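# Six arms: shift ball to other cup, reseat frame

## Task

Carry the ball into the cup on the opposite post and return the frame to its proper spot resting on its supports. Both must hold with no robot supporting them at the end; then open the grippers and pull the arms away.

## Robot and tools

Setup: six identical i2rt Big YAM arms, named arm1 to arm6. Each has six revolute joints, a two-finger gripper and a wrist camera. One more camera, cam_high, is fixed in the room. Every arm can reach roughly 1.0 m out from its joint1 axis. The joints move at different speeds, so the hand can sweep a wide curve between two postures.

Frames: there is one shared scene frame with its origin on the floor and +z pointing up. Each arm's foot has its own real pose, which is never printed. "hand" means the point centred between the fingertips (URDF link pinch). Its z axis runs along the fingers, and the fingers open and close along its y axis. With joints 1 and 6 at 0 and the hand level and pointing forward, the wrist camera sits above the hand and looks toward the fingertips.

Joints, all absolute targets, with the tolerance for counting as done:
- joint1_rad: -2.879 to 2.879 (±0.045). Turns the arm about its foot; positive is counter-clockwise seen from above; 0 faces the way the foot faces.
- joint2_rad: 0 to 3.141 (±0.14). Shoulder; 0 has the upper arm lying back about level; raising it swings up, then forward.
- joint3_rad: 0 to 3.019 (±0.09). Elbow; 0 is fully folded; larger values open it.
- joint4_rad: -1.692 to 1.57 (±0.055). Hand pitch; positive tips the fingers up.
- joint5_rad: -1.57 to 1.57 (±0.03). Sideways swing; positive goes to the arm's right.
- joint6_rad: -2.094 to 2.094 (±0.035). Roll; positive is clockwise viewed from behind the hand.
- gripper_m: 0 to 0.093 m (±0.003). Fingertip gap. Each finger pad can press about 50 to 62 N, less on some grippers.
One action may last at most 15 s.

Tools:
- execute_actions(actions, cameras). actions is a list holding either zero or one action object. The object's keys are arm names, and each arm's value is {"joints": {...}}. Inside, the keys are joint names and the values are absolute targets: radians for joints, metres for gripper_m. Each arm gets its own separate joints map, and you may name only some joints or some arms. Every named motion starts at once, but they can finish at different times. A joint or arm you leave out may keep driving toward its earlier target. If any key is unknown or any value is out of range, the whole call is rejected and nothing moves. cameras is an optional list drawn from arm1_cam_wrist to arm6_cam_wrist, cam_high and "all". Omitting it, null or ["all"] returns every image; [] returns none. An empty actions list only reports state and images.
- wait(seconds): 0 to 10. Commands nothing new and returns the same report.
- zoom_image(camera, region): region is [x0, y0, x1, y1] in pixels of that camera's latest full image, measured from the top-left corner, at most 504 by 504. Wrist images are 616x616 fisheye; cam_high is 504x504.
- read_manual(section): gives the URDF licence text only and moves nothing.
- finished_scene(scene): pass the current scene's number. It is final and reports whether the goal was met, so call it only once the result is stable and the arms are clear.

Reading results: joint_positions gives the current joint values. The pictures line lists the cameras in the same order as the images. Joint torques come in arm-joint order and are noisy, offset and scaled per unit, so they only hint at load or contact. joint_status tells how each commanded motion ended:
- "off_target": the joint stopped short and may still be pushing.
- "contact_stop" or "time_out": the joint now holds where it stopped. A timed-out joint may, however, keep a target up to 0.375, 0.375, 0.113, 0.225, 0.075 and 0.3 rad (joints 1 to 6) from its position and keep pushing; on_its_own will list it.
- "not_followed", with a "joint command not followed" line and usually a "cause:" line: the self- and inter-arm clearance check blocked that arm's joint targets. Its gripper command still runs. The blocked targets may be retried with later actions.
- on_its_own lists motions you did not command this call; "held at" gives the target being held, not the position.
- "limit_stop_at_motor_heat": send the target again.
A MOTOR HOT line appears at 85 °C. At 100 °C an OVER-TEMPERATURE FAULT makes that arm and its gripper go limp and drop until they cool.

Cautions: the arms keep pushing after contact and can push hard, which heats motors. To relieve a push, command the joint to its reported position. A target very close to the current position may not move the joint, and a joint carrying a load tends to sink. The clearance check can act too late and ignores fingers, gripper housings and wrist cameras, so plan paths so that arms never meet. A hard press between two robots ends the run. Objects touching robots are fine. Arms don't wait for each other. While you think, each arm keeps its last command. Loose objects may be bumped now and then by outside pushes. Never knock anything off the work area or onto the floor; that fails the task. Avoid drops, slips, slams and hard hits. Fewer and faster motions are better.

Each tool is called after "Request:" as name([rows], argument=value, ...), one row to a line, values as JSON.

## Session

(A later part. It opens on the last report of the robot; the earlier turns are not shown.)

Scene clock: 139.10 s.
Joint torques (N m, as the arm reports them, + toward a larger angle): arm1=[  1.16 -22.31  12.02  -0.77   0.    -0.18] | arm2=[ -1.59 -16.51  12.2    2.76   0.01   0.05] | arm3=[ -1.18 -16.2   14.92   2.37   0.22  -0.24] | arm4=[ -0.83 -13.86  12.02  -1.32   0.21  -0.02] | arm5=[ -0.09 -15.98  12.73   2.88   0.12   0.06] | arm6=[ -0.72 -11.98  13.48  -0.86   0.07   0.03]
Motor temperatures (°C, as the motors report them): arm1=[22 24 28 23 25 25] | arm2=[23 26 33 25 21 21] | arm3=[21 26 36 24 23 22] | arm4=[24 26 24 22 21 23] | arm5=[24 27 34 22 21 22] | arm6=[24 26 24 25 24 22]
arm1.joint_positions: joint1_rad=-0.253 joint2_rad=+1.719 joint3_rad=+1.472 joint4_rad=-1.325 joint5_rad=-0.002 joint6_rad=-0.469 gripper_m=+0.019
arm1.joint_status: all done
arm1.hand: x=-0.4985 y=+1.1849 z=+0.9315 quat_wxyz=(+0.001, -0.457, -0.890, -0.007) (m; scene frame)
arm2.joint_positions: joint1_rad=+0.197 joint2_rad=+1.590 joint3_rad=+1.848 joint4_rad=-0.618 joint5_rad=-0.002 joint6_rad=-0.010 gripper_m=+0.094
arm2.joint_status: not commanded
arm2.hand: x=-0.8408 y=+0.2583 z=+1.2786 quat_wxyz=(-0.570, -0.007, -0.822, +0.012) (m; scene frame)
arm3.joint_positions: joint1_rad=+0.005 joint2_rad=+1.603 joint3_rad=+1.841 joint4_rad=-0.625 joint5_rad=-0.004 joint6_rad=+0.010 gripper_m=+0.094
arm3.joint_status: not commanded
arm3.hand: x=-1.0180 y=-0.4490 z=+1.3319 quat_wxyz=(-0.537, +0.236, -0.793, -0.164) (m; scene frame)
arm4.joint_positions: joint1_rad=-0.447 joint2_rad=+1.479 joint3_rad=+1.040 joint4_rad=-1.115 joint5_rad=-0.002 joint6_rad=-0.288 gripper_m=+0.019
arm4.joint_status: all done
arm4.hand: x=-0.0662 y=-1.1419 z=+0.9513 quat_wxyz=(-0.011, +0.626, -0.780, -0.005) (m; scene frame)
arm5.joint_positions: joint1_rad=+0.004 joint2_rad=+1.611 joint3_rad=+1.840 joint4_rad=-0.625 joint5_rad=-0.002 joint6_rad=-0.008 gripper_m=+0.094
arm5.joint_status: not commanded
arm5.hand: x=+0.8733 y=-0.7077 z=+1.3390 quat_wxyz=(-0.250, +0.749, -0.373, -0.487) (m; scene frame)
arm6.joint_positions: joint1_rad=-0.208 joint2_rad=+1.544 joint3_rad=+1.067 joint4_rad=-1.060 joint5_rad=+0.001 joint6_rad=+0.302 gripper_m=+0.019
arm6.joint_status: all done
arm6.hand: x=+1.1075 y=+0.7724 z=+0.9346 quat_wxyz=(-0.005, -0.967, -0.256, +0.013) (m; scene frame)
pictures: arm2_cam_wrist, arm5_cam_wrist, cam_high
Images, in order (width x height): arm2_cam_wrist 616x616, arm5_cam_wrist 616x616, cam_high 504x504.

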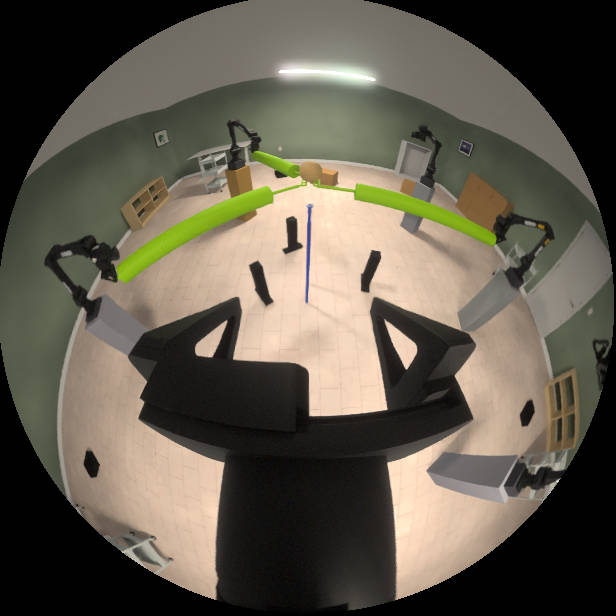

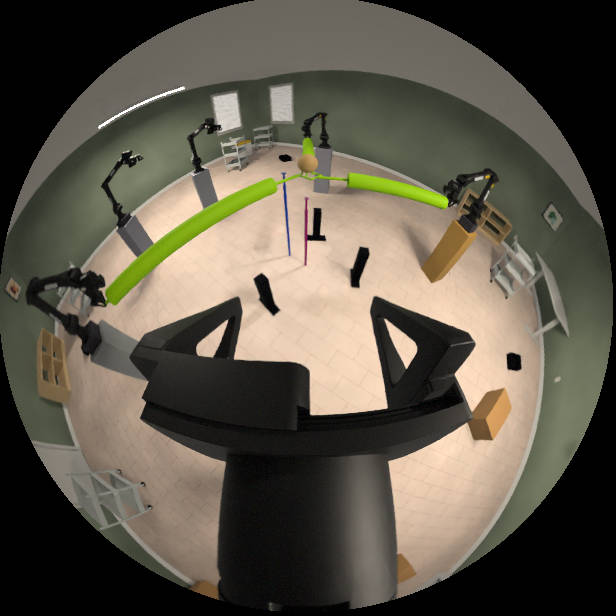

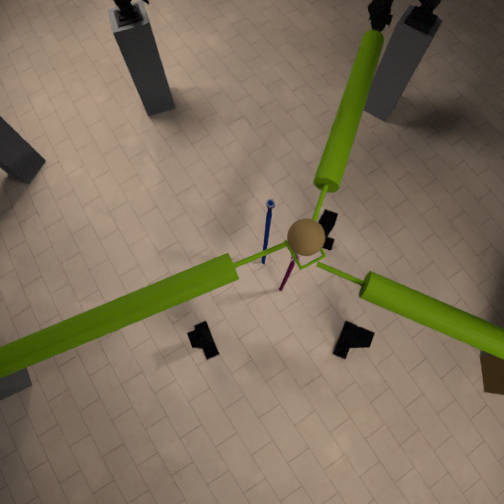

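Request:
execute_actions([
  {"arm1":{"joints":{"joint1_rad":-0.368,"joint2_rad":1.648,"joint3_rad":1.57,"joint4_rad":-1.4,"joint6_rad":-0.59}},"arm4":{"joints":{"joint1_rad":-0.325,"joint2_rad":1.375,"joint3_rad":1.075,"joint4_rad":-1.22,"joint6_rad":-0.148}},"arm6":{"joints":{"joint1_rad":-0.3,"joint2_rad":1.61,"joint3_rad":1.29,"joint4_rad":-1.172,"joint6_rad":0.2}}},
], cameras=[])

Request:
execute_actions([
  {"arm1":{"joints":{"joint1_rad":-0.486,"joint6_rad":-0.708}},"arm4":{"joints":{"joint1_rad":-0.17,"joint2_rad":1.33,"joint3_rad":1.025,"joint4_rad":-1.22,"joint6_rad":0.007}},"arm6":{"joints":{"joint1_rad":-0.377,"joint2_rad":1.722,"joint3_rad":1.44,"joint4_rad":-1.205,"joint6_rad":0.122}}},
], cameras=["arm2_cam_wrist","arm5_cam_wrist","arm3_cam_wrist"])

Request:
zoom_image(camera="arm5_cam_wrist", region=[250, 130, 350, 230])

Request:
zoom_image(camera="arm2_cam_wrist", region=[260, 140, 360, 240])

Scene clock: 148.77 s.
Joint torques (N m, as the arm reports them, + toward a larger angle): arm1=[  1.82 -23.82  13.2   -0.63  -0.03  -0.18] | arm2=[ -1.49 -16.52  12.27   2.72   0.02   0.02] | arm3=[ -1.17 -16.23  14.93   2.37   0.22  -0.23] | arm4=[ -0.97 -13.99  11.1   -0.34   0.28   0.09] | arm5=[  0.41 -16.17  12.68   2.81   0.11   0.07] | arm6=[  1.19 -14.3   15.78  -0.62   0.12   0.05]
Motor temperatures (°C, as the motors report them): arm1=[22 24 30 23 25 25] | arm2=[23 26 34 25 21 21] | arm3=[21 26 36 24 23 22] | arm4=[24 26 26 22 21 23] | arm5=[24 27 35 22 21 22] | arm6=[24 26 26 25 24 22]
arm1.joint_positions: joint1_rad=-0.369 joint2_rad=+1.702 joint3_rad=+1.488 joint4_rad=-1.376 joint5_rad=+0.000 joint6_rad=-0.586 gripper_m=+0.019
arm1.joint_status: all done
arm1.hand: x=-0.5586 y=+1.1869 z=+0.9454 quat_wxyz=(+0.006, -0.456, -0.890, -0.015) (m; scene frame)
arm2.joint_positions: joint1_rad=+0.197 joint2_rad=+1.590 joint3_rad=+1.848 joint4_rad=-0.618 joint5_rad=-0.002 joint6_rad=-0.010 gripper_m=+0.094
arm2.joint_status: not commanded
arm2.hand: x=-0.8408 y=+0.2583 z=+1.2786 quat_wxyz=(-0.570, -0.007, -0.822, +0.012) (m; scene frame)
arm3.joint_positions: joint1_rad=+0.005 joint2_rad=+1.603 joint3_rad=+1.841 joint4_rad=-0.625 joint5_rad=-0.004 joint6_rad=+0.010 gripper_m=+0.094
arm3.joint_status: not commanded
arm3.hand: x=-1.0180 y=-0.4490 z=+1.3319 quat_wxyz=(-0.537, +0.236, -0.793, -0.164) (m; scene frame)
arm4.joint_positions: joint1_rad=-0.317 joint2_rad=+1.403 joint3_rad=+1.040 joint4_rad=-1.200 joint5_rad=-0.003 joint6_rad=-0.158 gripper_m=+0.019
arm4.joint_status: all done
arm4.hand: x=-0.1216 y=-1.1381 z=+0.9789 quat_wxyz=(-0.007, +0.626, -0.780, -0.004) (m; scene frame)
arm5.joint_positions: joint1_rad=+0.004 joint2_rad=+1.611 joint3_rad=+1.840 joint4_rad=-0.625 joint5_rad=-0.002 joint6_rad=-0.008 gripper_m=+0.094
arm5.joint_status: not commanded
arm5.hand: x=+0.8733 y=-0.7077 z=+1.3390 quat_wxyz=(-0.250, +0.749, -0.373, -0.487) (m; scene frame)
arm6.joint_positions: joint1_rad=-0.310 joint2_rad=+1.639 joint3_rad=+1.225 joint4_rad=-1.152 joint5_rad=+0.000 joint6_rad=+0.197 gripper_m=+0.019
arm6.joint_status: all done
arm6.hand: x=+1.0482 y=+0.7782 z=+0.9484 quat_wxyz=(+0.002, -0.966, -0.257, +0.000) (m; scene frame)
pictures: none
No camera images: the call's "cameras" was empty. Leave "cameras" out to get every camera's image.

Scene clock: 149.67 s.
Joint torques (N m, as the arm reports them, + toward a larger angle): arm1=[  1.91 -22.79  13.08  -0.45  -0.07  -0.21] | arm2=[ -1.65 -16.22  12.03   2.67  -0.04   0.07] | arm3=[ -1.21 -16.23  14.92   2.36   0.22  -0.24] | arm4=[ -0.96 -13.87  10.3   -0.16   0.38   0.09] | arm5=[  0.14 -15.89  12.76   2.78   0.13   0.06] | arm6=[  0.55 -18.    15.96  -0.3    0.08   0.01]
Motor temperatures (°C, as the motors report them): arm1=[22 24 31 23 25 25] | arm2=[23 26 34 25 21 21] | arm3=[21 26 36 25 23 22] | arm4=[24 26 26 22 21 23] | arm5=[24 27 35 22 21 22] | arm6=[24 26 26 25 24 22]
arm1.joint_positions: joint1_rad=-0.487 joint2_rad=+1.702 joint3_rad=+1.491 joint4_rad=-1.380 joint5_rad=+0.000 joint6_rad=-0.704 gripper_m=+0.019
arm1.joint_status: all done
arm1.hand: x=-0.6184 y=+1.1882 z=+0.9463 quat_wxyz=(+0.005, -0.456, -0.890, -0.016) (m; scene frame)
arm2.joint_positions: joint1_rad=+0.197 joint2_rad=+1.590 joint3_rad=+1.848 joint4_rad=-0.618 joint5_rad=-0.002 joint6_rad=-0.010 gripper_m=+0.094
arm2.joint_status: not commanded
arm2.hand: x=-0.8408 y=+0.2583 z=+1.2786 quat_wxyz=(-0.570, -0.007, -0.822, +0.012) (m; scene frame)
arm3.joint_positions: joint1_rad=+0.005 joint2_rad=+1.603 joint3_rad=+1.841 joint4_rad=-0.625 joint5_rad=-0.004 joint6_rad=+0.010 gripper_m=+0.094
arm3.joint_status: not commanded
arm3.hand: x=-1.0180 y=-0.4490 z=+1.3319 quat_wxyz=(-0.537, +0.236, -0.793, -0.164) (m; scene frame)
arm4.joint_positions: joint1_rad=-0.162 joint2_rad=+1.366 joint3_rad=+1.002 joint4_rad=-1.204 joint5_rad=-0.005 joint6_rad=-0.004 gripper_m=+0.019
arm4.joint_status: all done
arm4.hand: x=-0.1821 y=-1.1357 z=+0.9782 quat_wxyz=(-0.004, +0.626, -0.780, -0.004) (m; scene frame)
arm5.joint_positions: joint1_rad=+0.004 joint2_rad=+1.611 joint3_rad=+1.840 joint4_rad=-0.625 joint5_rad=-0.002 joint6_rad=-0.008 gripper_m=+0.094
arm5.joint_status: not commanded
arm5.hand: x=+0.8733 y=-0.7077 z=+1.3390 quat_wxyz=(-0.250, +0.749, -0.373, -0.487) (m; scene frame)
arm6.joint_positions: joint1_rad=-0.389 joint2_rad=+1.757 joint3_rad=+1.373 joint4_rad=-1.191 joint5_rad=+0.001 joint6_rad=+0.119 gripper_m=+0.019
arm6.joint_status: all done
arm6.hand: x=+0.9888 y=+0.7797 z=+0.9456 quat_wxyz=(+0.005, -0.966, -0.257, -0.004) (m; scene frame)
pictures: arm2_cam_wrist, arm3_cam_wrist, arm5_cam_wrist
Images, in order (width x height): arm2_cam_wrist 616x616, arm3_cam_wrist 616x616, arm5_cam_wrist 616x616.

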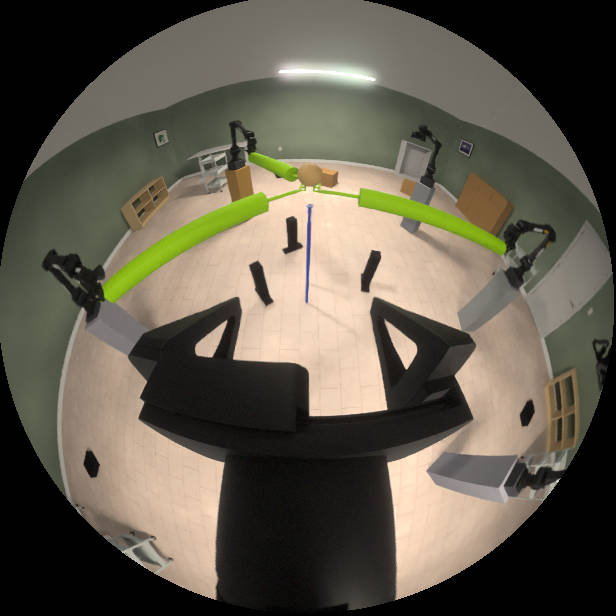

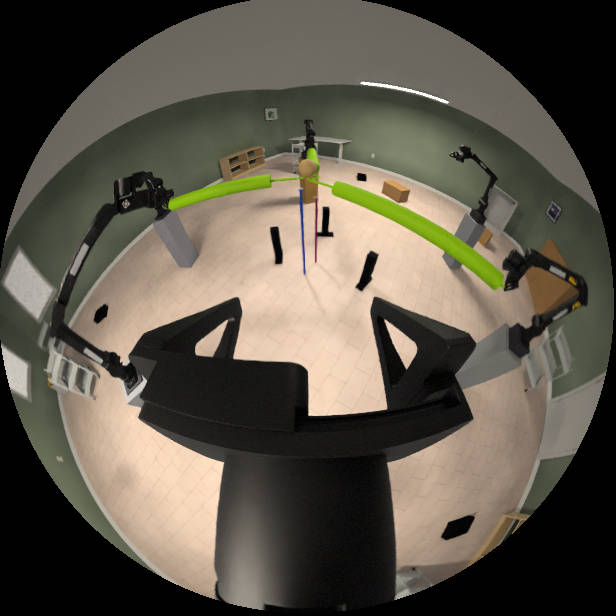

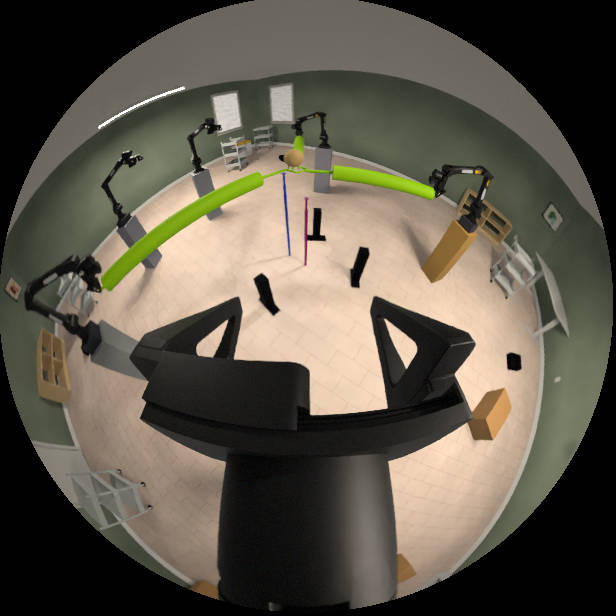

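Region (250, 130, 350, 230) of arm5_cam_wrist's 616x616 image, scaled by 5.040, with more detail than that image has.

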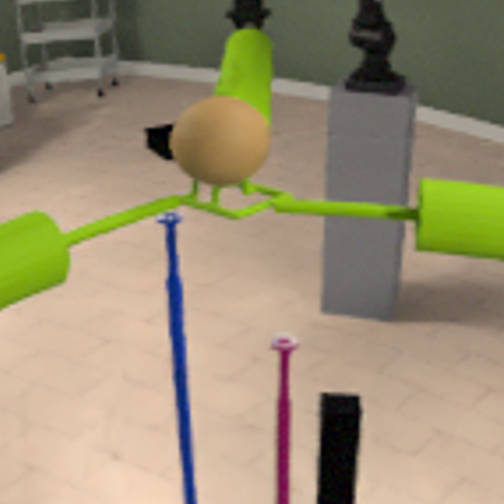

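Region (260, 140, 360, 240) of arm2_cam_wrist's 616x616 image, scaled by 5.040, with more detail than that image has.

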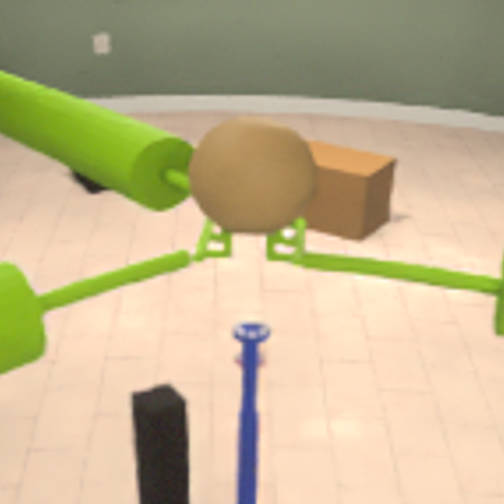

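Request:
execute_actions([
  {"arm1":{"joints":{"joint1_rad":-0.584,"joint2_rad":1.68,"joint3_rad":1.54,"joint4_rad":-1.325,"joint6_rad":-0.808}},"arm4":{"joints":{"joint1_rad":-0.036,"joint2_rad":1.335,"joint3_rad":0.94,"joint4_rad":-1.125,"joint6_rad":0.15}},"arm6":{"joints":{"joint1_rad":-0.424,"joint2_rad":1.835,"joint3_rad":1.55,"joint4_rad":-1.172,"joint6_rad":0.072}}},
], cameras=[])

Request:
execute_actions([
  {"arm1":{"joints":{"joint1_rad":-0.674,"joint2_rad":1.705,"joint3_rad":1.58,"joint4_rad":-1.335,"joint6_rad":-0.898}},"arm4":{"joints":{"joint1_rad":0.099,"joint6_rad":0.285}},"arm6":{"joints":{"joint1_rad":-0.468,"joint2_rad":1.933,"joint3_rad":1.705,"joint4_rad":-1.228,"joint6_rad":0.028}}},
], cameras=["arm2_cam_wrist","arm5_cam_wrist","arm3_cam_wrist"])

Request:
zoom_image(camera="arm5_cam_wrist", region=[250, 130, 350, 230])

Request:
zoom_image(camera="arm2_cam_wrist", region=[260, 140, 360, 240])

Request:
zoom_image(camera="arm3_cam_wrist", region=[260, 140, 360, 240])

Scene clock: 160.83 s.
Joint torques (N m, as the arm reports them, + toward a larger angle): arm1=[  0.91 -23.48  10.9    1.24  -0.11  -0.22] | arm2=[ -2.02 -16.44  12.21   2.59   0.     0.06] | arm3=[ -1.2  -16.2   14.95   2.37   0.22  -0.24] | arm4=[ -1.02 -12.95   9.55   0.63   0.55   0.15] | arm5=[  0.31 -16.17  12.62   2.78   0.1    0.05] | arm6=[  0.32 -19.85  16.72  -0.17   0.03  -0.06]
Motor temperatures (°C, as the motors report them): arm1=[22 25 32 23 25 25] | arm2=[23 27 34 25 21 21] | arm3=[21 26 37 25 23 22] | arm4=[24 26 27 22 21 23] | arm5=[24 28 36 22 21 22] | arm6=[24 26 29 25 24 22]
arm1.joint_positions: joint1_rad=-0.578 joint2_rad=+1.725 joint3_rad=+1.491 joint4_rad=-1.333 joint5_rad=+0.000 joint6_rad=-0.798 gripper_m=+0.019
arm1.joint_status: all done
arm1.hand: x=-0.6664 y=+1.1822 z=+0.9346 quat_wxyz=(+0.000, -0.456, -0.890, -0.005) (m; scene frame)
arm2.joint_positions: joint1_rad=+0.197 joint2_rad=+1.590 joint3_rad=+1.848 joint4_rad=-0.618 joint5_rad=-0.002 joint6_rad=-0.010 gripper_m=+0.094
arm2.joint_status: not commanded
arm2.hand: x=-0.8408 y=+0.2583 z=+1.2786 quat_wxyz=(-0.570, -0.007, -0.822, +0.012) (m; scene frame)
arm3.joint_positions: joint1_rad=+0.005 joint2_rad=+1.603 joint3_rad=+1.841 joint4_rad=-0.625 joint5_rad=-0.004 joint6_rad=+0.010 gripper_m=+0.094
arm3.joint_status: not commanded
arm3.hand: x=-1.0180 y=-0.4490 z=+1.3319 quat_wxyz=(-0.537, +0.236, -0.793, -0.164) (m; scene frame)
arm4.joint_positions: joint1_rad=-0.029 joint2_rad=+1.364 joint3_rad=+0.923 joint4_rad=-1.128 joint5_rad=-0.008 joint6_rad=+0.131 gripper_m=+0.019
arm4.joint_status: all done
arm4.hand: x=-0.2322 y=-1.1405 z=+0.9508 quat_wxyz=(-0.001, +0.625, -0.780, -0.004) (m; scene frame)
arm5.joint_positions: joint1_rad=+0.004 joint2_rad=+1.611 joint3_rad=+1.840 joint4_rad=-0.625 joint5_rad=-0.002 joint6_rad=-0.008 gripper_m=+0.094
arm5.joint_status: not commanded
arm5.hand: x=+0.8733 y=-0.7077 z=+1.3390 quat_wxyz=(-0.250, +0.749, -0.373, -0.487) (m; scene frame)
arm6.joint_positions: joint1_rad=-0.430 joint2_rad=+1.879 joint3_rad=+1.478 joint4_rad=-1.163 joint5_rad=+0.002 joint6_rad=+0.076 gripper_m=+0.019
arm6.joint_status: all done
arm6.hand: x=+0.9406 y=+0.7733 z=+0.9202 quat_wxyz=(+0.003, -0.966, -0.258, +0.002) (m; scene frame)
pictures: none
No camera images: the call's "cameras" was empty. Leave "cameras" out to get every camera's image.

Scene clock: 161.73 s.
Joint torques (N m, as the arm reports them, + toward a larger angle): arm1=[  1.56 -23.79  12.82   0.41   0.1   -0.3 ] | arm2=[ -1.34 -16.48  12.3    2.7   -0.01   0.06] | arm3=[ -1.26 -16.19  14.93   2.36   0.22  -0.23] | arm4=[ -0.98 -13.09   9.51   0.3    0.66   0.12] | arm5=[  0.08 -16.19  12.73   2.85   0.08   0.05] | arm6=[  0.67 -20.67  17.59  -0.11   0.02  -0.05]
Motor temperatures (°C, as the motors report them): arm1=[22 25 33 23 25 25] | arm2=[23 27 34 25 21 21] | arm3=[21 26 37 25 23 22] | arm4=[24 26 27 22 21 23] | arm5=[24 28 36 22 21 22] | arm6=[24 27 29 25 24 22]
arm1.joint_positions: joint1_rad=-0.666 joint2_rad=+1.746 joint3_rad=+1.504 joint4_rad=-1.330 joint5_rad=-0.004 joint6_rad=-0.885 gripper_m=+0.019
arm1.joint_status: all done
arm1.hand: x=-0.7115 y=+1.1865 z=+0.9288 quat_wxyz=(-0.001, -0.456, -0.890, -0.008) (m; scene frame)
arm2.joint_positions: joint1_rad=+0.197 joint2_rad=+1.590 joint3_rad=+1.848 joint4_rad=-0.618 joint5_rad=-0.002 joint6_rad=-0.010 gripper_m=+0.094
arm2.joint_status: not commanded
arm2.hand: x=-0.8408 y=+0.2583 z=+1.2786 quat_wxyz=(-0.570, -0.007, -0.822, +0.012) (m; scene frame)
arm3.joint_positions: joint1_rad=+0.005 joint2_rad=+1.603 joint3_rad=+1.841 joint4_rad=-0.625 joint5_rad=-0.004 joint6_rad=+0.010 gripper_m=+0.094
arm3.joint_status: not commanded
arm3.hand: x=-1.0180 y=-0.4490 z=+1.3319 quat_wxyz=(-0.537, +0.236, -0.793, -0.164) (m; scene frame)
arm4.joint_positions: joint1_rad=+0.110 joint2_rad=+1.364 joint3_rad=+0.923 joint4_rad=-1.119 joint5_rad=-0.011 joint6_rad=+0.270 gripper_m=+0.019
arm4.joint_status: all done
arm4.hand: x=-0.2820 y=-1.1374 z=+0.9506 quat_wxyz=(-0.003, +0.625, -0.780, -0.008) (m; scene frame)
arm5.joint_positions: joint1_rad=+0.004 joint2_rad=+1.611 joint3_rad=+1.840 joint4_rad=-0.625 joint5_rad=-0.002 joint6_rad=-0.008 gripper_m=+0.094
arm5.joint_status: not commanded
arm5.hand: x=+0.8733 y=-0.7077 z=+1.3390 quat_wxyz=(-0.250, +0.749, -0.373, -0.487) (m; scene frame)
arm6.joint_positions: joint1_rad=-0.476 joint2_rad=+1.970 joint3_rad=+1.625 joint4_rad=-1.220 joint5_rad=+0.001 joint6_rad=+0.031 gripper_m=+0.019
arm6.joint_status: all done
arm6.hand: x=+0.8948 y=+0.7748 z=+0.9223 quat_wxyz=(+0.003, -0.966, -0.257, +0.001) (m; scene frame)
pictures: arm2_cam_wrist, arm3_cam_wrist, arm5_cam_wrist
Images, in order (width x height): arm2_cam_wrist 616x616, arm3_cam_wrist 616x616, arm5_cam_wrist 616x616.

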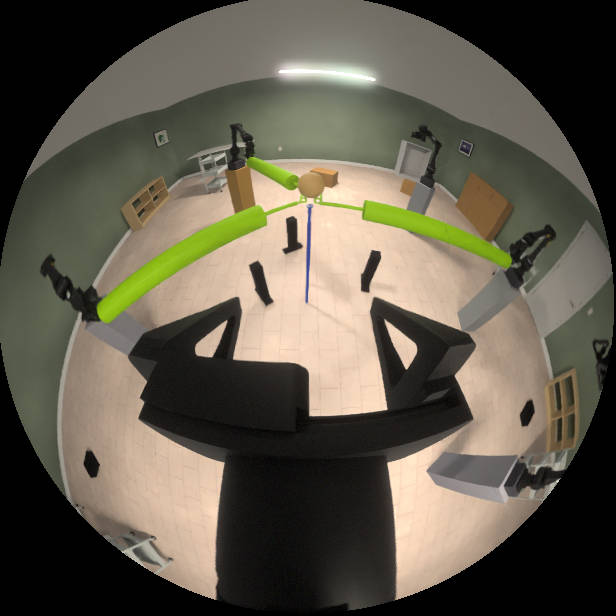

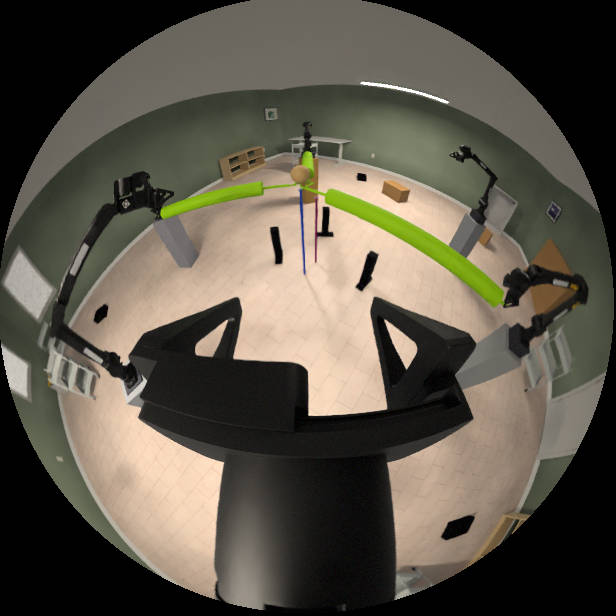

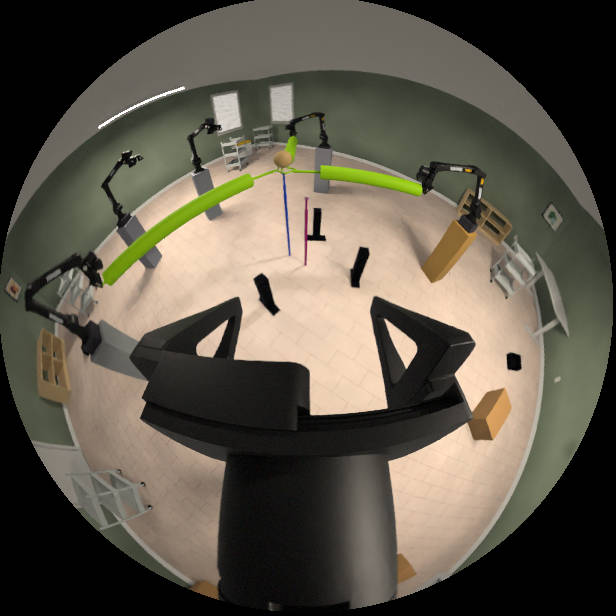

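Region (250, 130, 350, 230) of arm5_cam_wrist's 616x616 image, scaled by 5.040, with more detail than that image has.

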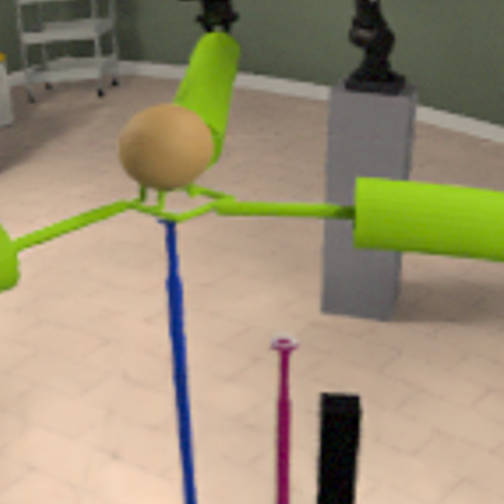

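Region (260, 140, 360, 240) of arm2_cam_wrist's 616x616 image, scaled by 5.040, with more detail than that image has.

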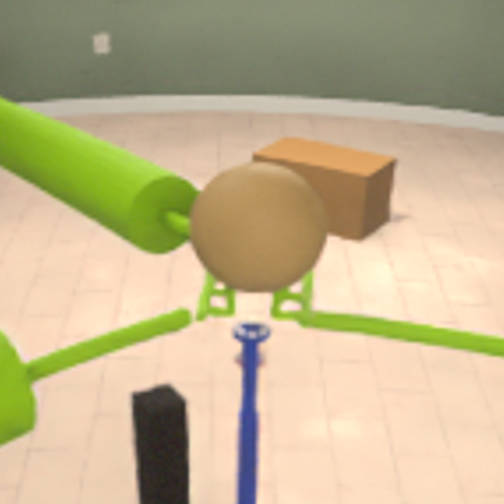

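Region (260, 140, 360, 240) of arm3_cam_wrist's 616x616 image, scaled by 5.040, with more detail than that image has.

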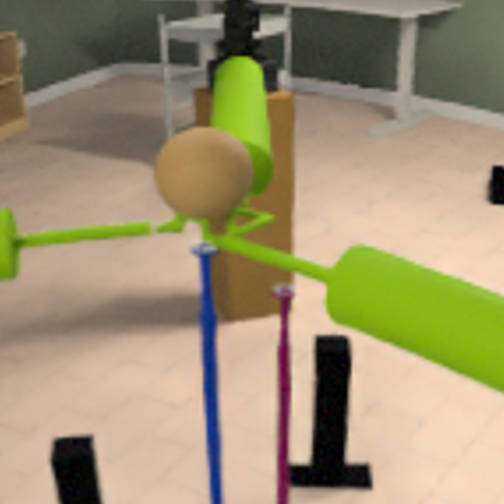

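Request:
execute_actions([
  {"arm1":{"joints":{"joint1_rad":-0.682,"joint2_rad":1.74,"joint3_rad":1.46,"joint4_rad":-1.2}},"arm4":{"joints":{"joint2_rad":1.418,"joint3_rad":0.857,"joint4_rad":-0.968}},"arm6":{"joints":{"joint1_rad":-0.476,"joint2_rad":1.98,"joint3_rad":1.632,"joint4_rad":-1.108}}},
], cameras=["arm2_cam_wrist","arm5_cam_wrist","arm3_cam_wrist"])

Request:
zoom_image(camera="arm5_cam_wrist", region=[250, 130, 350, 230])

Request:
zoom_image(camera="arm2_cam_wrist", region=[260, 140, 360, 240])

Request:
zoom_image(camera="arm3_cam_wrist", region=[260, 140, 360, 240])

Scene clock: 170.20 s.
Joint torques (N m, as the arm reports them, + toward a larger angle): arm1=[  1.61 -24.84   9.06   0.62   0.08  -0.21] | arm2=[ -1.44 -16.17  12.25   2.69   0.03   0.08] | arm3=[ -1.21 -16.18  14.93   2.36   0.22  -0.23] | arm4=[ -1.12 -13.43   8.51   0.76   0.79   0.13] | arm5=[ -0.61 -16.7   12.78   2.75   0.15   0.09] | arm6=[  0.67 -21.33  12.58   1.89   0.17  -0.09]
Motor temperatures (°C, as the motors report them): arm1=[22 25 33 23 25 25] | arm2=[23 27 35 25 21 21] | arm3=[21 26 37 25 23 22] | arm4=[24 26 27 22 21 23] | arm5=[24 28 36 22 21 22] | arm6=[24 27 30 25 24 22]
arm1.joint_positions: joint1_rad=-0.671 joint2_rad=+1.792 joint3_rad=+1.434 joint4_rad=-1.202 joint5_rad=-0.002 joint6_rad=-0.890 gripper_m=+0.019
arm1.joint_status: all done
arm1.hand: x=-0.7160 y=+1.1817 z=+0.8797 quat_wxyz=(-0.001, -0.456, -0.890, -0.002) (m; scene frame)
arm2.joint_positions: joint1_rad=+0.197 joint2_rad=+1.590 joint3_rad=+1.848 joint4_rad=-0.618 joint5_rad=-0.002 joint6_rad=-0.010 gripper_m=+0.094
arm2.joint_status: not commanded
arm2.hand: x=-0.8408 y=+0.2583 z=+1.2786 quat_wxyz=(-0.570, -0.007, -0.822, +0.012) (m; scene frame)
arm3.joint_positions: joint1_rad=+0.005 joint2_rad=+1.603 joint3_rad=+1.841 joint4_rad=-0.625 joint5_rad=-0.004 joint6_rad=+0.010 gripper_m=+0.094
arm3.joint_status: not commanded
arm3.hand: x=-1.0180 y=-0.4490 z=+1.3319 quat_wxyz=(-0.537, +0.236, -0.793, -0.164) (m; scene frame)
arm4.joint_positions: joint1_rad=+0.110 joint2_rad=+1.447 joint3_rad=+0.845 joint4_rad=-0.975 joint5_rad=-0.013 joint6_rad=+0.270 gripper_m=+0.019
arm4.joint_status: all done
arm4.hand: x=-0.2820 y=-1.1401 z=+0.8969 quat_wxyz=(+0.003, +0.625, -0.780, -0.002) (m; scene frame)
arm5.joint_positions: joint1_rad=+0.004 joint2_rad=+1.611 joint3_rad=+1.840 joint4_rad=-0.625 joint5_rad=-0.002 joint6_rad=-0.008 gripper_m=+0.094
arm5.joint_status: not commanded
arm5.hand: x=+0.8733 y=-0.7077 z=+1.3390 quat_wxyz=(-0.250, +0.749, -0.373, -0.487) (m; scene frame)
arm6.joint_positions: joint1_rad=-0.477 joint2_rad=+2.027 joint3_rad=+1.601 joint4_rad=-1.145 joint5_rad=+0.000 joint6_rad=+0.029 gripper_m=+0.019
arm6.joint_status: all done
arm6.hand: x=+0.8904 y=+0.7727 z=+0.8812 quat_wxyz=(+0.004, -0.966, -0.258, -0.002) (m; scene frame)
pictures: arm2_cam_wrist, arm3_cam_wrist, arm5_cam_wrist
Images, in order (width x height): arm2_cam_wrist 616x616, arm3_cam_wrist 616x616, arm5_cam_wrist 616x616.

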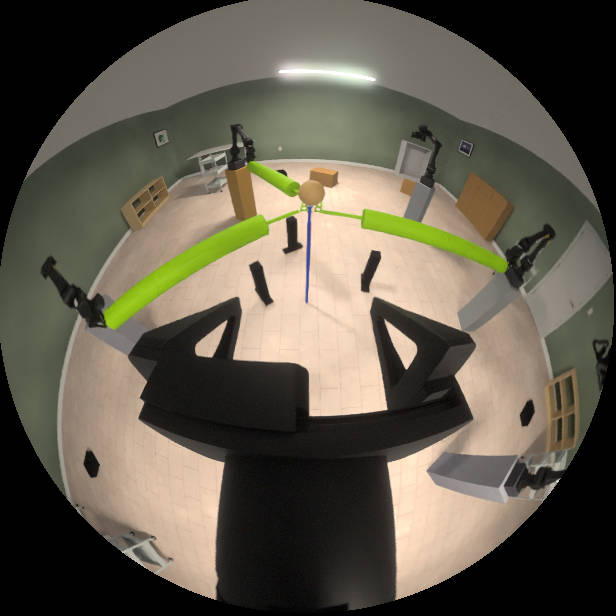

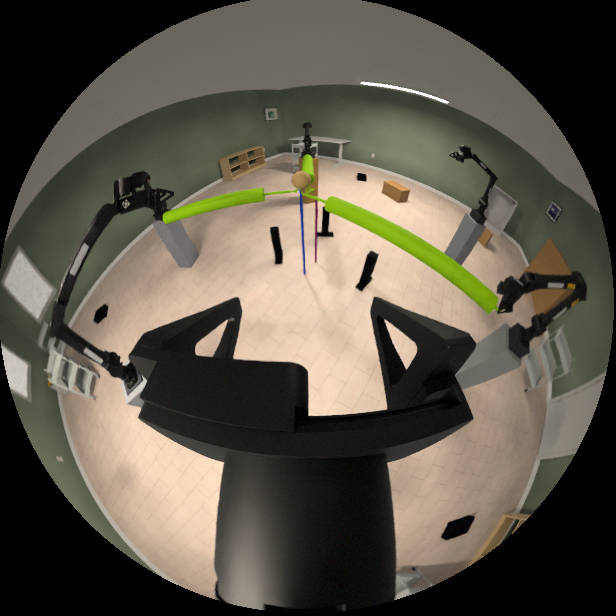

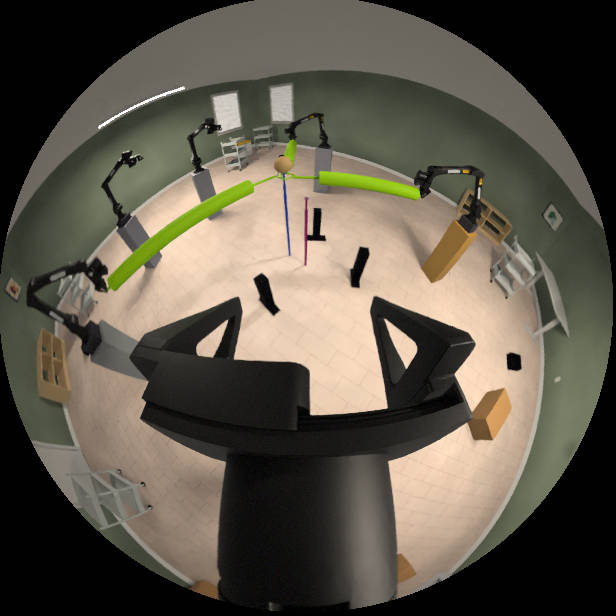

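Region (250, 130, 350, 230) of arm5_cam_wrist's 616x616 image, scaled by 5.040, with more detail than that image has.

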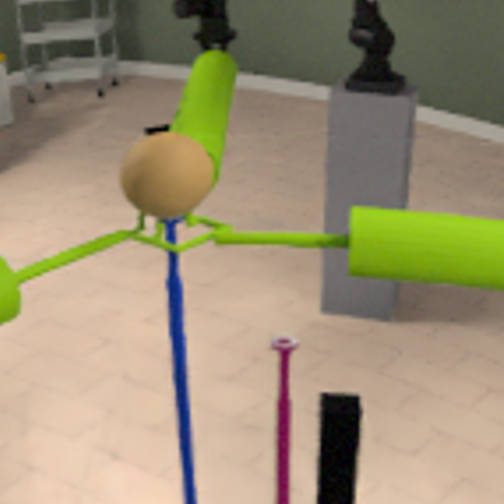

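Region (260, 140, 360, 240) of arm2_cam_wrist's 616x616 image, scaled by 5.040, with more detail than that image has.

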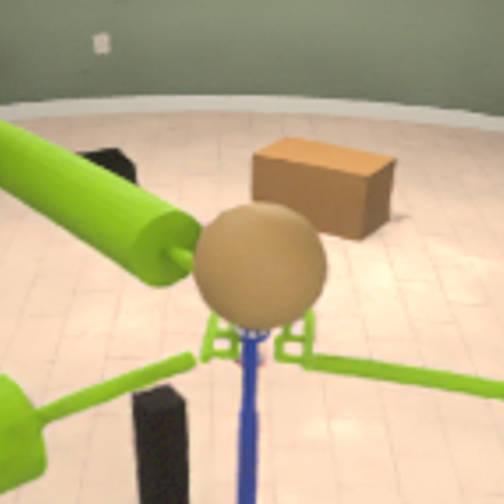

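Region (260, 140, 360, 240) of arm3_cam_wrist's 616x616 image, scaled by 5.040, with more detail than that image has.

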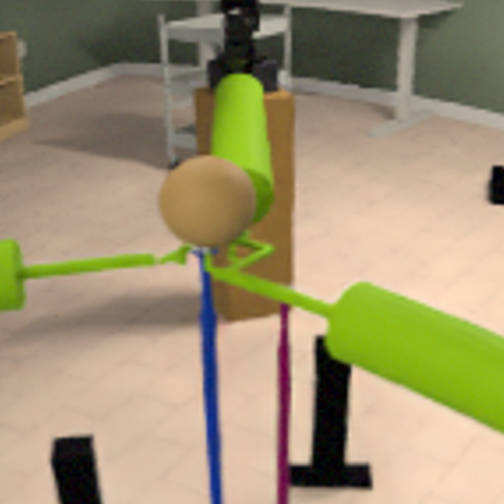

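Request:
execute_actions([
  {"arm1":{"joints":{"joint4_rad":-1.25}},"arm4":{"joints":{"joint4_rad":-0.935}},"arm6":{"joints":{"joint1_rad":-0.495,"joint4_rad":-1.14}}},
], cameras=["arm2_cam_wrist","arm5_cam_wrist"])

Request:
zoom_image(camera="arm5_cam_wrist", region=[250, 130, 350, 230])

Request:
zoom_image(camera="arm2_cam_wrist", region=[260, 140, 360, 240])

Scene clock: 174.17 s.
Joint torques (N m, as the arm reports them, + toward a larger angle): arm1=[  0.79 -24.83   8.96  -0.91  -0.13  -0.17] | arm2=[ -1.63 -16.69  12.28   2.65   0.     0.06] | arm3=[ -1.17 -16.19  14.93   2.37   0.22  -0.23] | arm4=[ -1.18 -13.27   8.66   1.21   0.79   0.13] | arm5=[ -0.39 -16.44  12.58   2.74   0.07   0.04] | arm6=[ -0.96 -21.12  12.36   0.76   0.1    0.02]
Motor temperatures (°C, as the motors report them): arm1=[22 25 32 23 25 25] | arm2=[23 27 35 25 21 21] | arm3=[21 26 37 25 23 22] | arm4=[24 26 27 22 22 23] | arm5=[24 28 36 22 21 22] | arm6=[24 28 30 25 24 22]
arm1.joint_positions: joint1_rad=-0.674 joint2_rad=+1.792 joint3_rad=+1.434 joint4_rad=-1.218 joint5_rad=+0.001 joint6_rad=-0.892 gripper_m=+0.019
arm1.joint_status: all done
arm1.hand: x=-0.7172 y=+1.1861 z=+0.8798 quat_wxyz=(+0.002, -0.456, -0.890, -0.009) (m; scene frame)
arm2.joint_positions: joint1_rad=+0.197 joint2_rad=+1.590 joint3_rad=+1.848 joint4_rad=-0.618 joint5_rad=-0.002 joint6_rad=-0.010 gripper_m=+0.094
arm2.joint_status: not commanded
arm2.hand: x=-0.8408 y=+0.2583 z=+1.2786 quat_wxyz=(-0.570, -0.007, -0.822, +0.012) (m; scene frame)
arm3.joint_positions: joint1_rad=+0.005 joint2_rad=+1.603 joint3_rad=+1.841 joint4_rad=-0.625 joint5_rad=-0.004 joint6_rad=+0.010 gripper_m=+0.094
arm3.joint_status: not commanded
arm3.hand: x=-1.0180 y=-0.4490 z=+1.3319 quat_wxyz=(-0.537, +0.236, -0.793, -0.164) (m; scene frame)
arm4.joint_positions: joint1_rad=+0.110 joint2_rad=+1.447 joint3_rad=+0.843 joint4_rad=-0.952 joint5_rad=-0.013 joint6_rad=+0.270 gripper_m=+0.019
arm4.joint_status: all done
arm4.hand: x=-0.2822 y=-1.1355 z=+0.8964 quat_wxyz=(-0.003, +0.625, -0.780, -0.011) (m; scene frame)
arm5.joint_positions: joint1_rad=+0.004 joint2_rad=+1.611 joint3_rad=+1.840 joint4_rad=-0.625 joint5_rad=-0.002 joint6_rad=-0.008 gripper_m=+0.094
arm5.joint_status: not commanded
arm5.hand: x=+0.8733 y=-0.7077 z=+1.3390 quat_wxyz=(-0.250, +0.749, -0.373, -0.487) (m; scene frame)
arm6.joint_positions: joint1_rad=-0.485 joint2_rad=+2.027 joint3_rad=+1.601 joint4_rad=-1.153 joint5_rad=+0.000 joint6_rad=+0.023 gripper_m=+0.019
arm6.joint_status: all done
arm6.hand: x=+0.8895 y=+0.7780 z=+0.8813 quat_wxyz=(+0.005, -0.966, -0.257, -0.005) (m; scene frame)
pictures: arm2_cam_wrist, arm5_cam_wrist
Images, in order (width x height): arm2_cam_wrist 616x616, arm5_cam_wrist 616x616.

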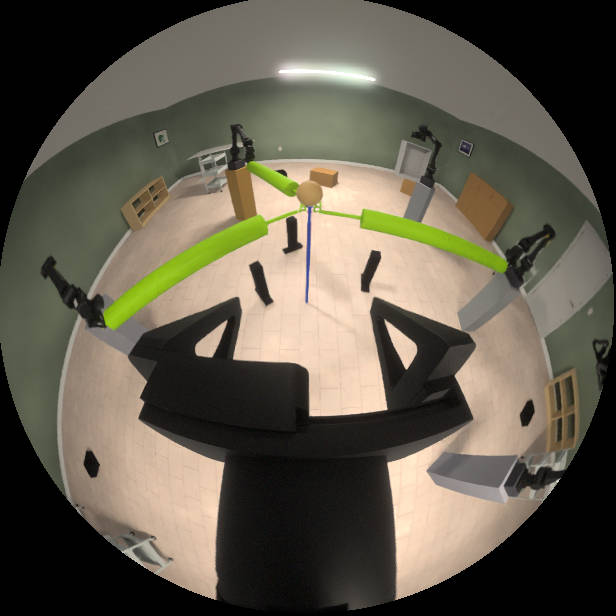

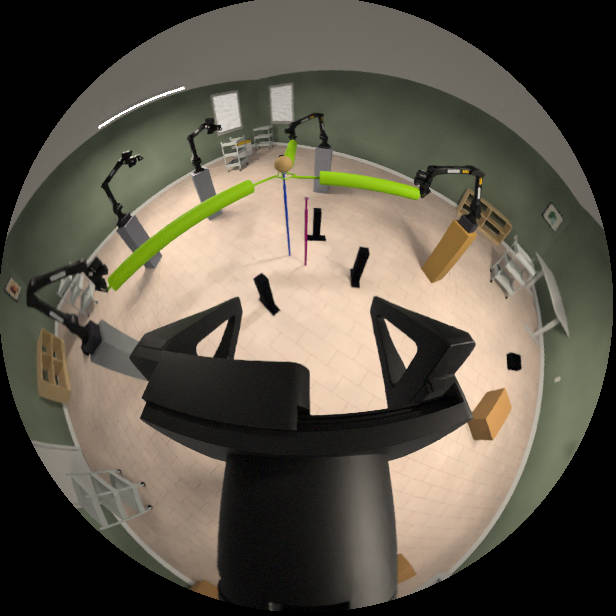

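Region (250, 130, 350, 230) of arm5_cam_wrist's 616x616 image, scaled by 5.040, with more detail than that image has.

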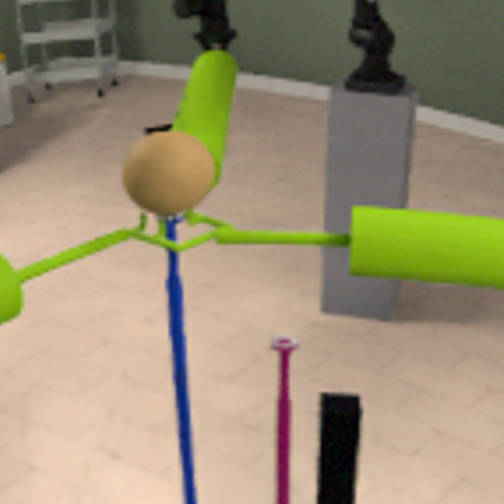

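Region (260, 140, 360, 240) of arm2_cam_wrist's 616x616 image, scaled by 5.040, with more detail than that image has.

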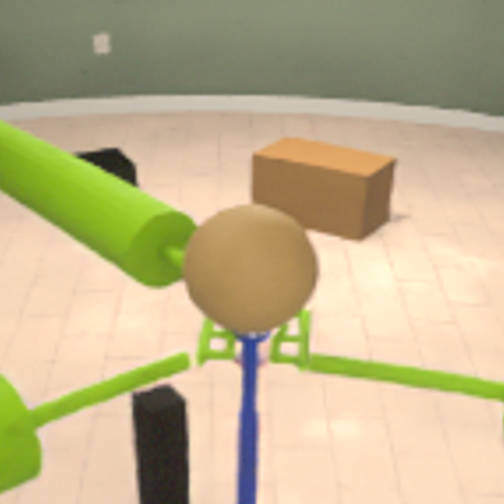

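Request:
execute_actions([
  {"arm1":{"joints":{"joint2_rad":1.80,"joint3_rad":1.358,"joint4_rad":-1.055}},"arm4":{"joints":{"joint2_rad":1.538,"joint3_rad":0.779,"joint4_rad":-0.758}},"arm6":{"joints":{"joint1_rad":-0.485,"joint2_rad":2.055,"joint3_rad":1.556,"joint4_rad":-0.97}}},
], cameras=["arm2_cam_wrist","arm5_cam_wrist"])

Request:
zoom_image(camera="arm5_cam_wrist", region=[250, 130, 350, 230])

Request:
zoom_image(camera="arm2_cam_wrist", region=[260, 140, 360, 240])

Scene clock: 179.30 s.
Joint torques (N m, as the arm reports them, + toward a larger angle): arm1=[  1.59 -24.02   7.9    0.68  -0.13  -0.17] | arm2=[ -1.37 -16.47  12.15   2.81  -0.01   0.1 ] | arm3=[ -1.22 -16.2   14.94   2.37   0.22  -0.23] | arm4=[ -1.27 -13.87   6.74   0.77   0.74   0.14] | arm5=[ -0.3  -16.6   12.8    2.79   0.1    0.02] | arm6=[ -1.03 -22.13  11.11   1.38   0.09   0.02]
Motor temperatures (°C, as the motors report them): arm1=[22 25 32 23 25 25] | arm2=[23 27 35 25 21 21] | arm3=[21 26 38 25 23 22] | arm4=[24 26 27 22 22 23] | arm5=[24 28 36 22 21 22] | arm6=[24 28 29 25 24 22]
arm1.joint_positions: joint1_rad=-0.674 joint2_rad=+1.845 joint3_rad=+1.341 joint4_rad=-1.056 joint5_rad=+0.000 joint6_rad=-0.893 gripper_m=+0.019
arm1.joint_status: all done
arm1.hand: x=-0.7165 y=+1.1874 z=+0.8211 quat_wxyz=(+0.000, -0.456, -0.890, -0.001) (m; scene frame)
arm2.joint_positions: joint1_rad=+0.197 joint2_rad=+1.590 joint3_rad=+1.848 joint4_rad=-0.618 joint5_rad=-0.002 joint6_rad=-0.010 gripper_m=+0.094
arm2.joint_status: not commanded
arm2.hand: x=-0.8408 y=+0.2583 z=+1.2786 quat_wxyz=(-0.570, -0.007, -0.822, +0.012) (m; scene frame)
arm3.joint_positions: joint1_rad=+0.005 joint2_rad=+1.603 joint3_rad=+1.841 joint4_rad=-0.625 joint5_rad=-0.004 joint6_rad=+0.010 gripper_m=+0.094
arm3.joint_status: not commanded
arm3.hand: x=-1.0180 y=-0.4490 z=+1.3319 quat_wxyz=(-0.537, +0.236, -0.793, -0.164) (m; scene frame)
arm4.joint_positions: joint1_rad=+0.110 joint2_rad=+1.565 joint3_rad=+0.778 joint4_rad=-0.764 joint5_rad=-0.012 joint6_rad=+0.270 gripper_m=+0.019
arm4.joint_status: all done
arm4.hand: x=-0.2818 y=-1.1336 z=+0.8374 quat_wxyz=(-0.005, +0.625, -0.780, -0.012) (m; scene frame)
arm5.joint_positions: joint1_rad=+0.004 joint2_rad=+1.611 joint3_rad=+1.840 joint4_rad=-0.625 joint5_rad=-0.002 joint6_rad=-0.008 gripper_m=+0.094
arm5.joint_status: not commanded
arm5.hand: x=+0.8733 y=-0.7077 z=+1.3390 quat_wxyz=(-0.250, +0.749, -0.373, -0.487) (m; scene frame)
arm6.joint_positions: joint1_rad=-0.485 joint2_rad=+2.102 joint3_rad=+1.532 joint4_rad=-0.997 joint5_rad=+0.000 joint6_rad=+0.022 gripper_m=+0.019
arm6.joint_status: all done
arm6.hand: x=+0.8905 y=+0.7790 z=+0.8148 quat_wxyz=(+0.003, -0.966, -0.257, +0.000) (m; scene frame)
pictures: arm2_cam_wrist, arm5_cam_wrist
Images, in order (width x height): arm2_cam_wrist 616x616, arm5_cam_wrist 616x616.

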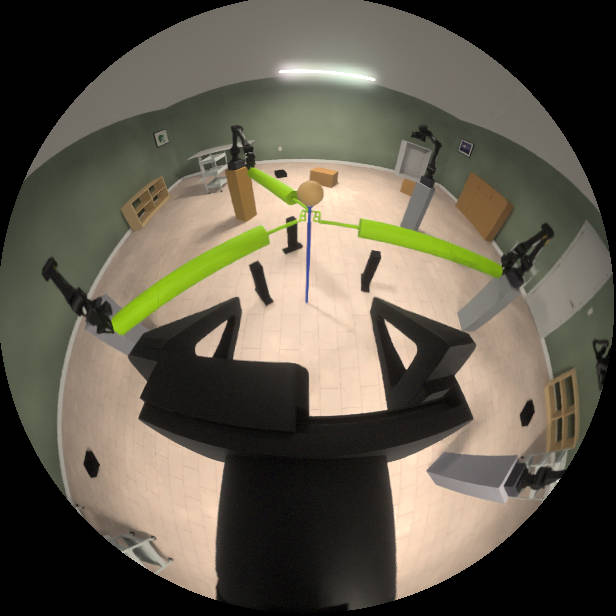

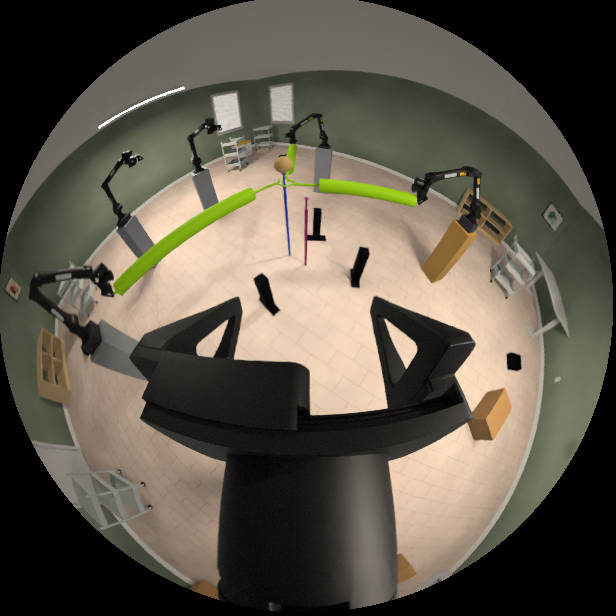

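Region (250, 130, 350, 230) of arm5_cam_wrist's 616x616 image, scaled by 5.040, with more detail than that image has.

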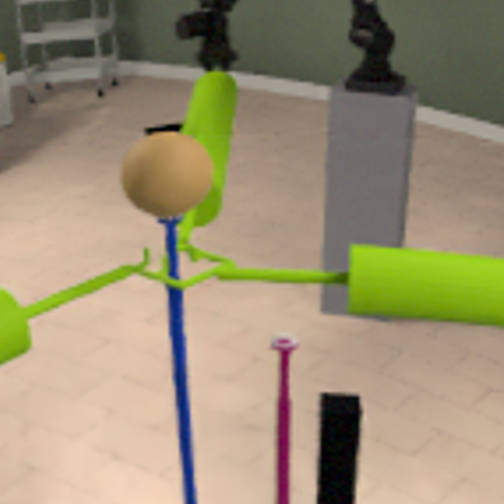

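Region (260, 140, 360, 240) of arm2_cam_wrist's 616x616 image, scaled by 5.040, with more detail than that image has.

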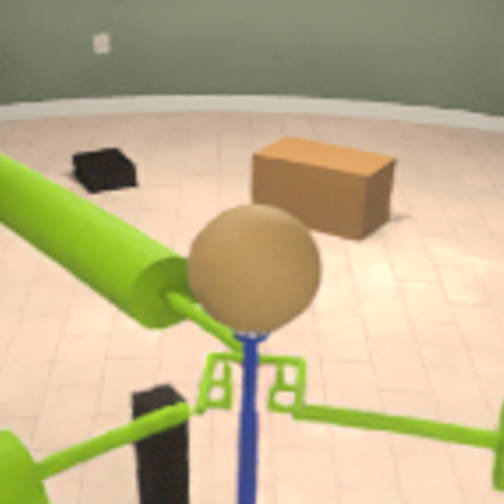

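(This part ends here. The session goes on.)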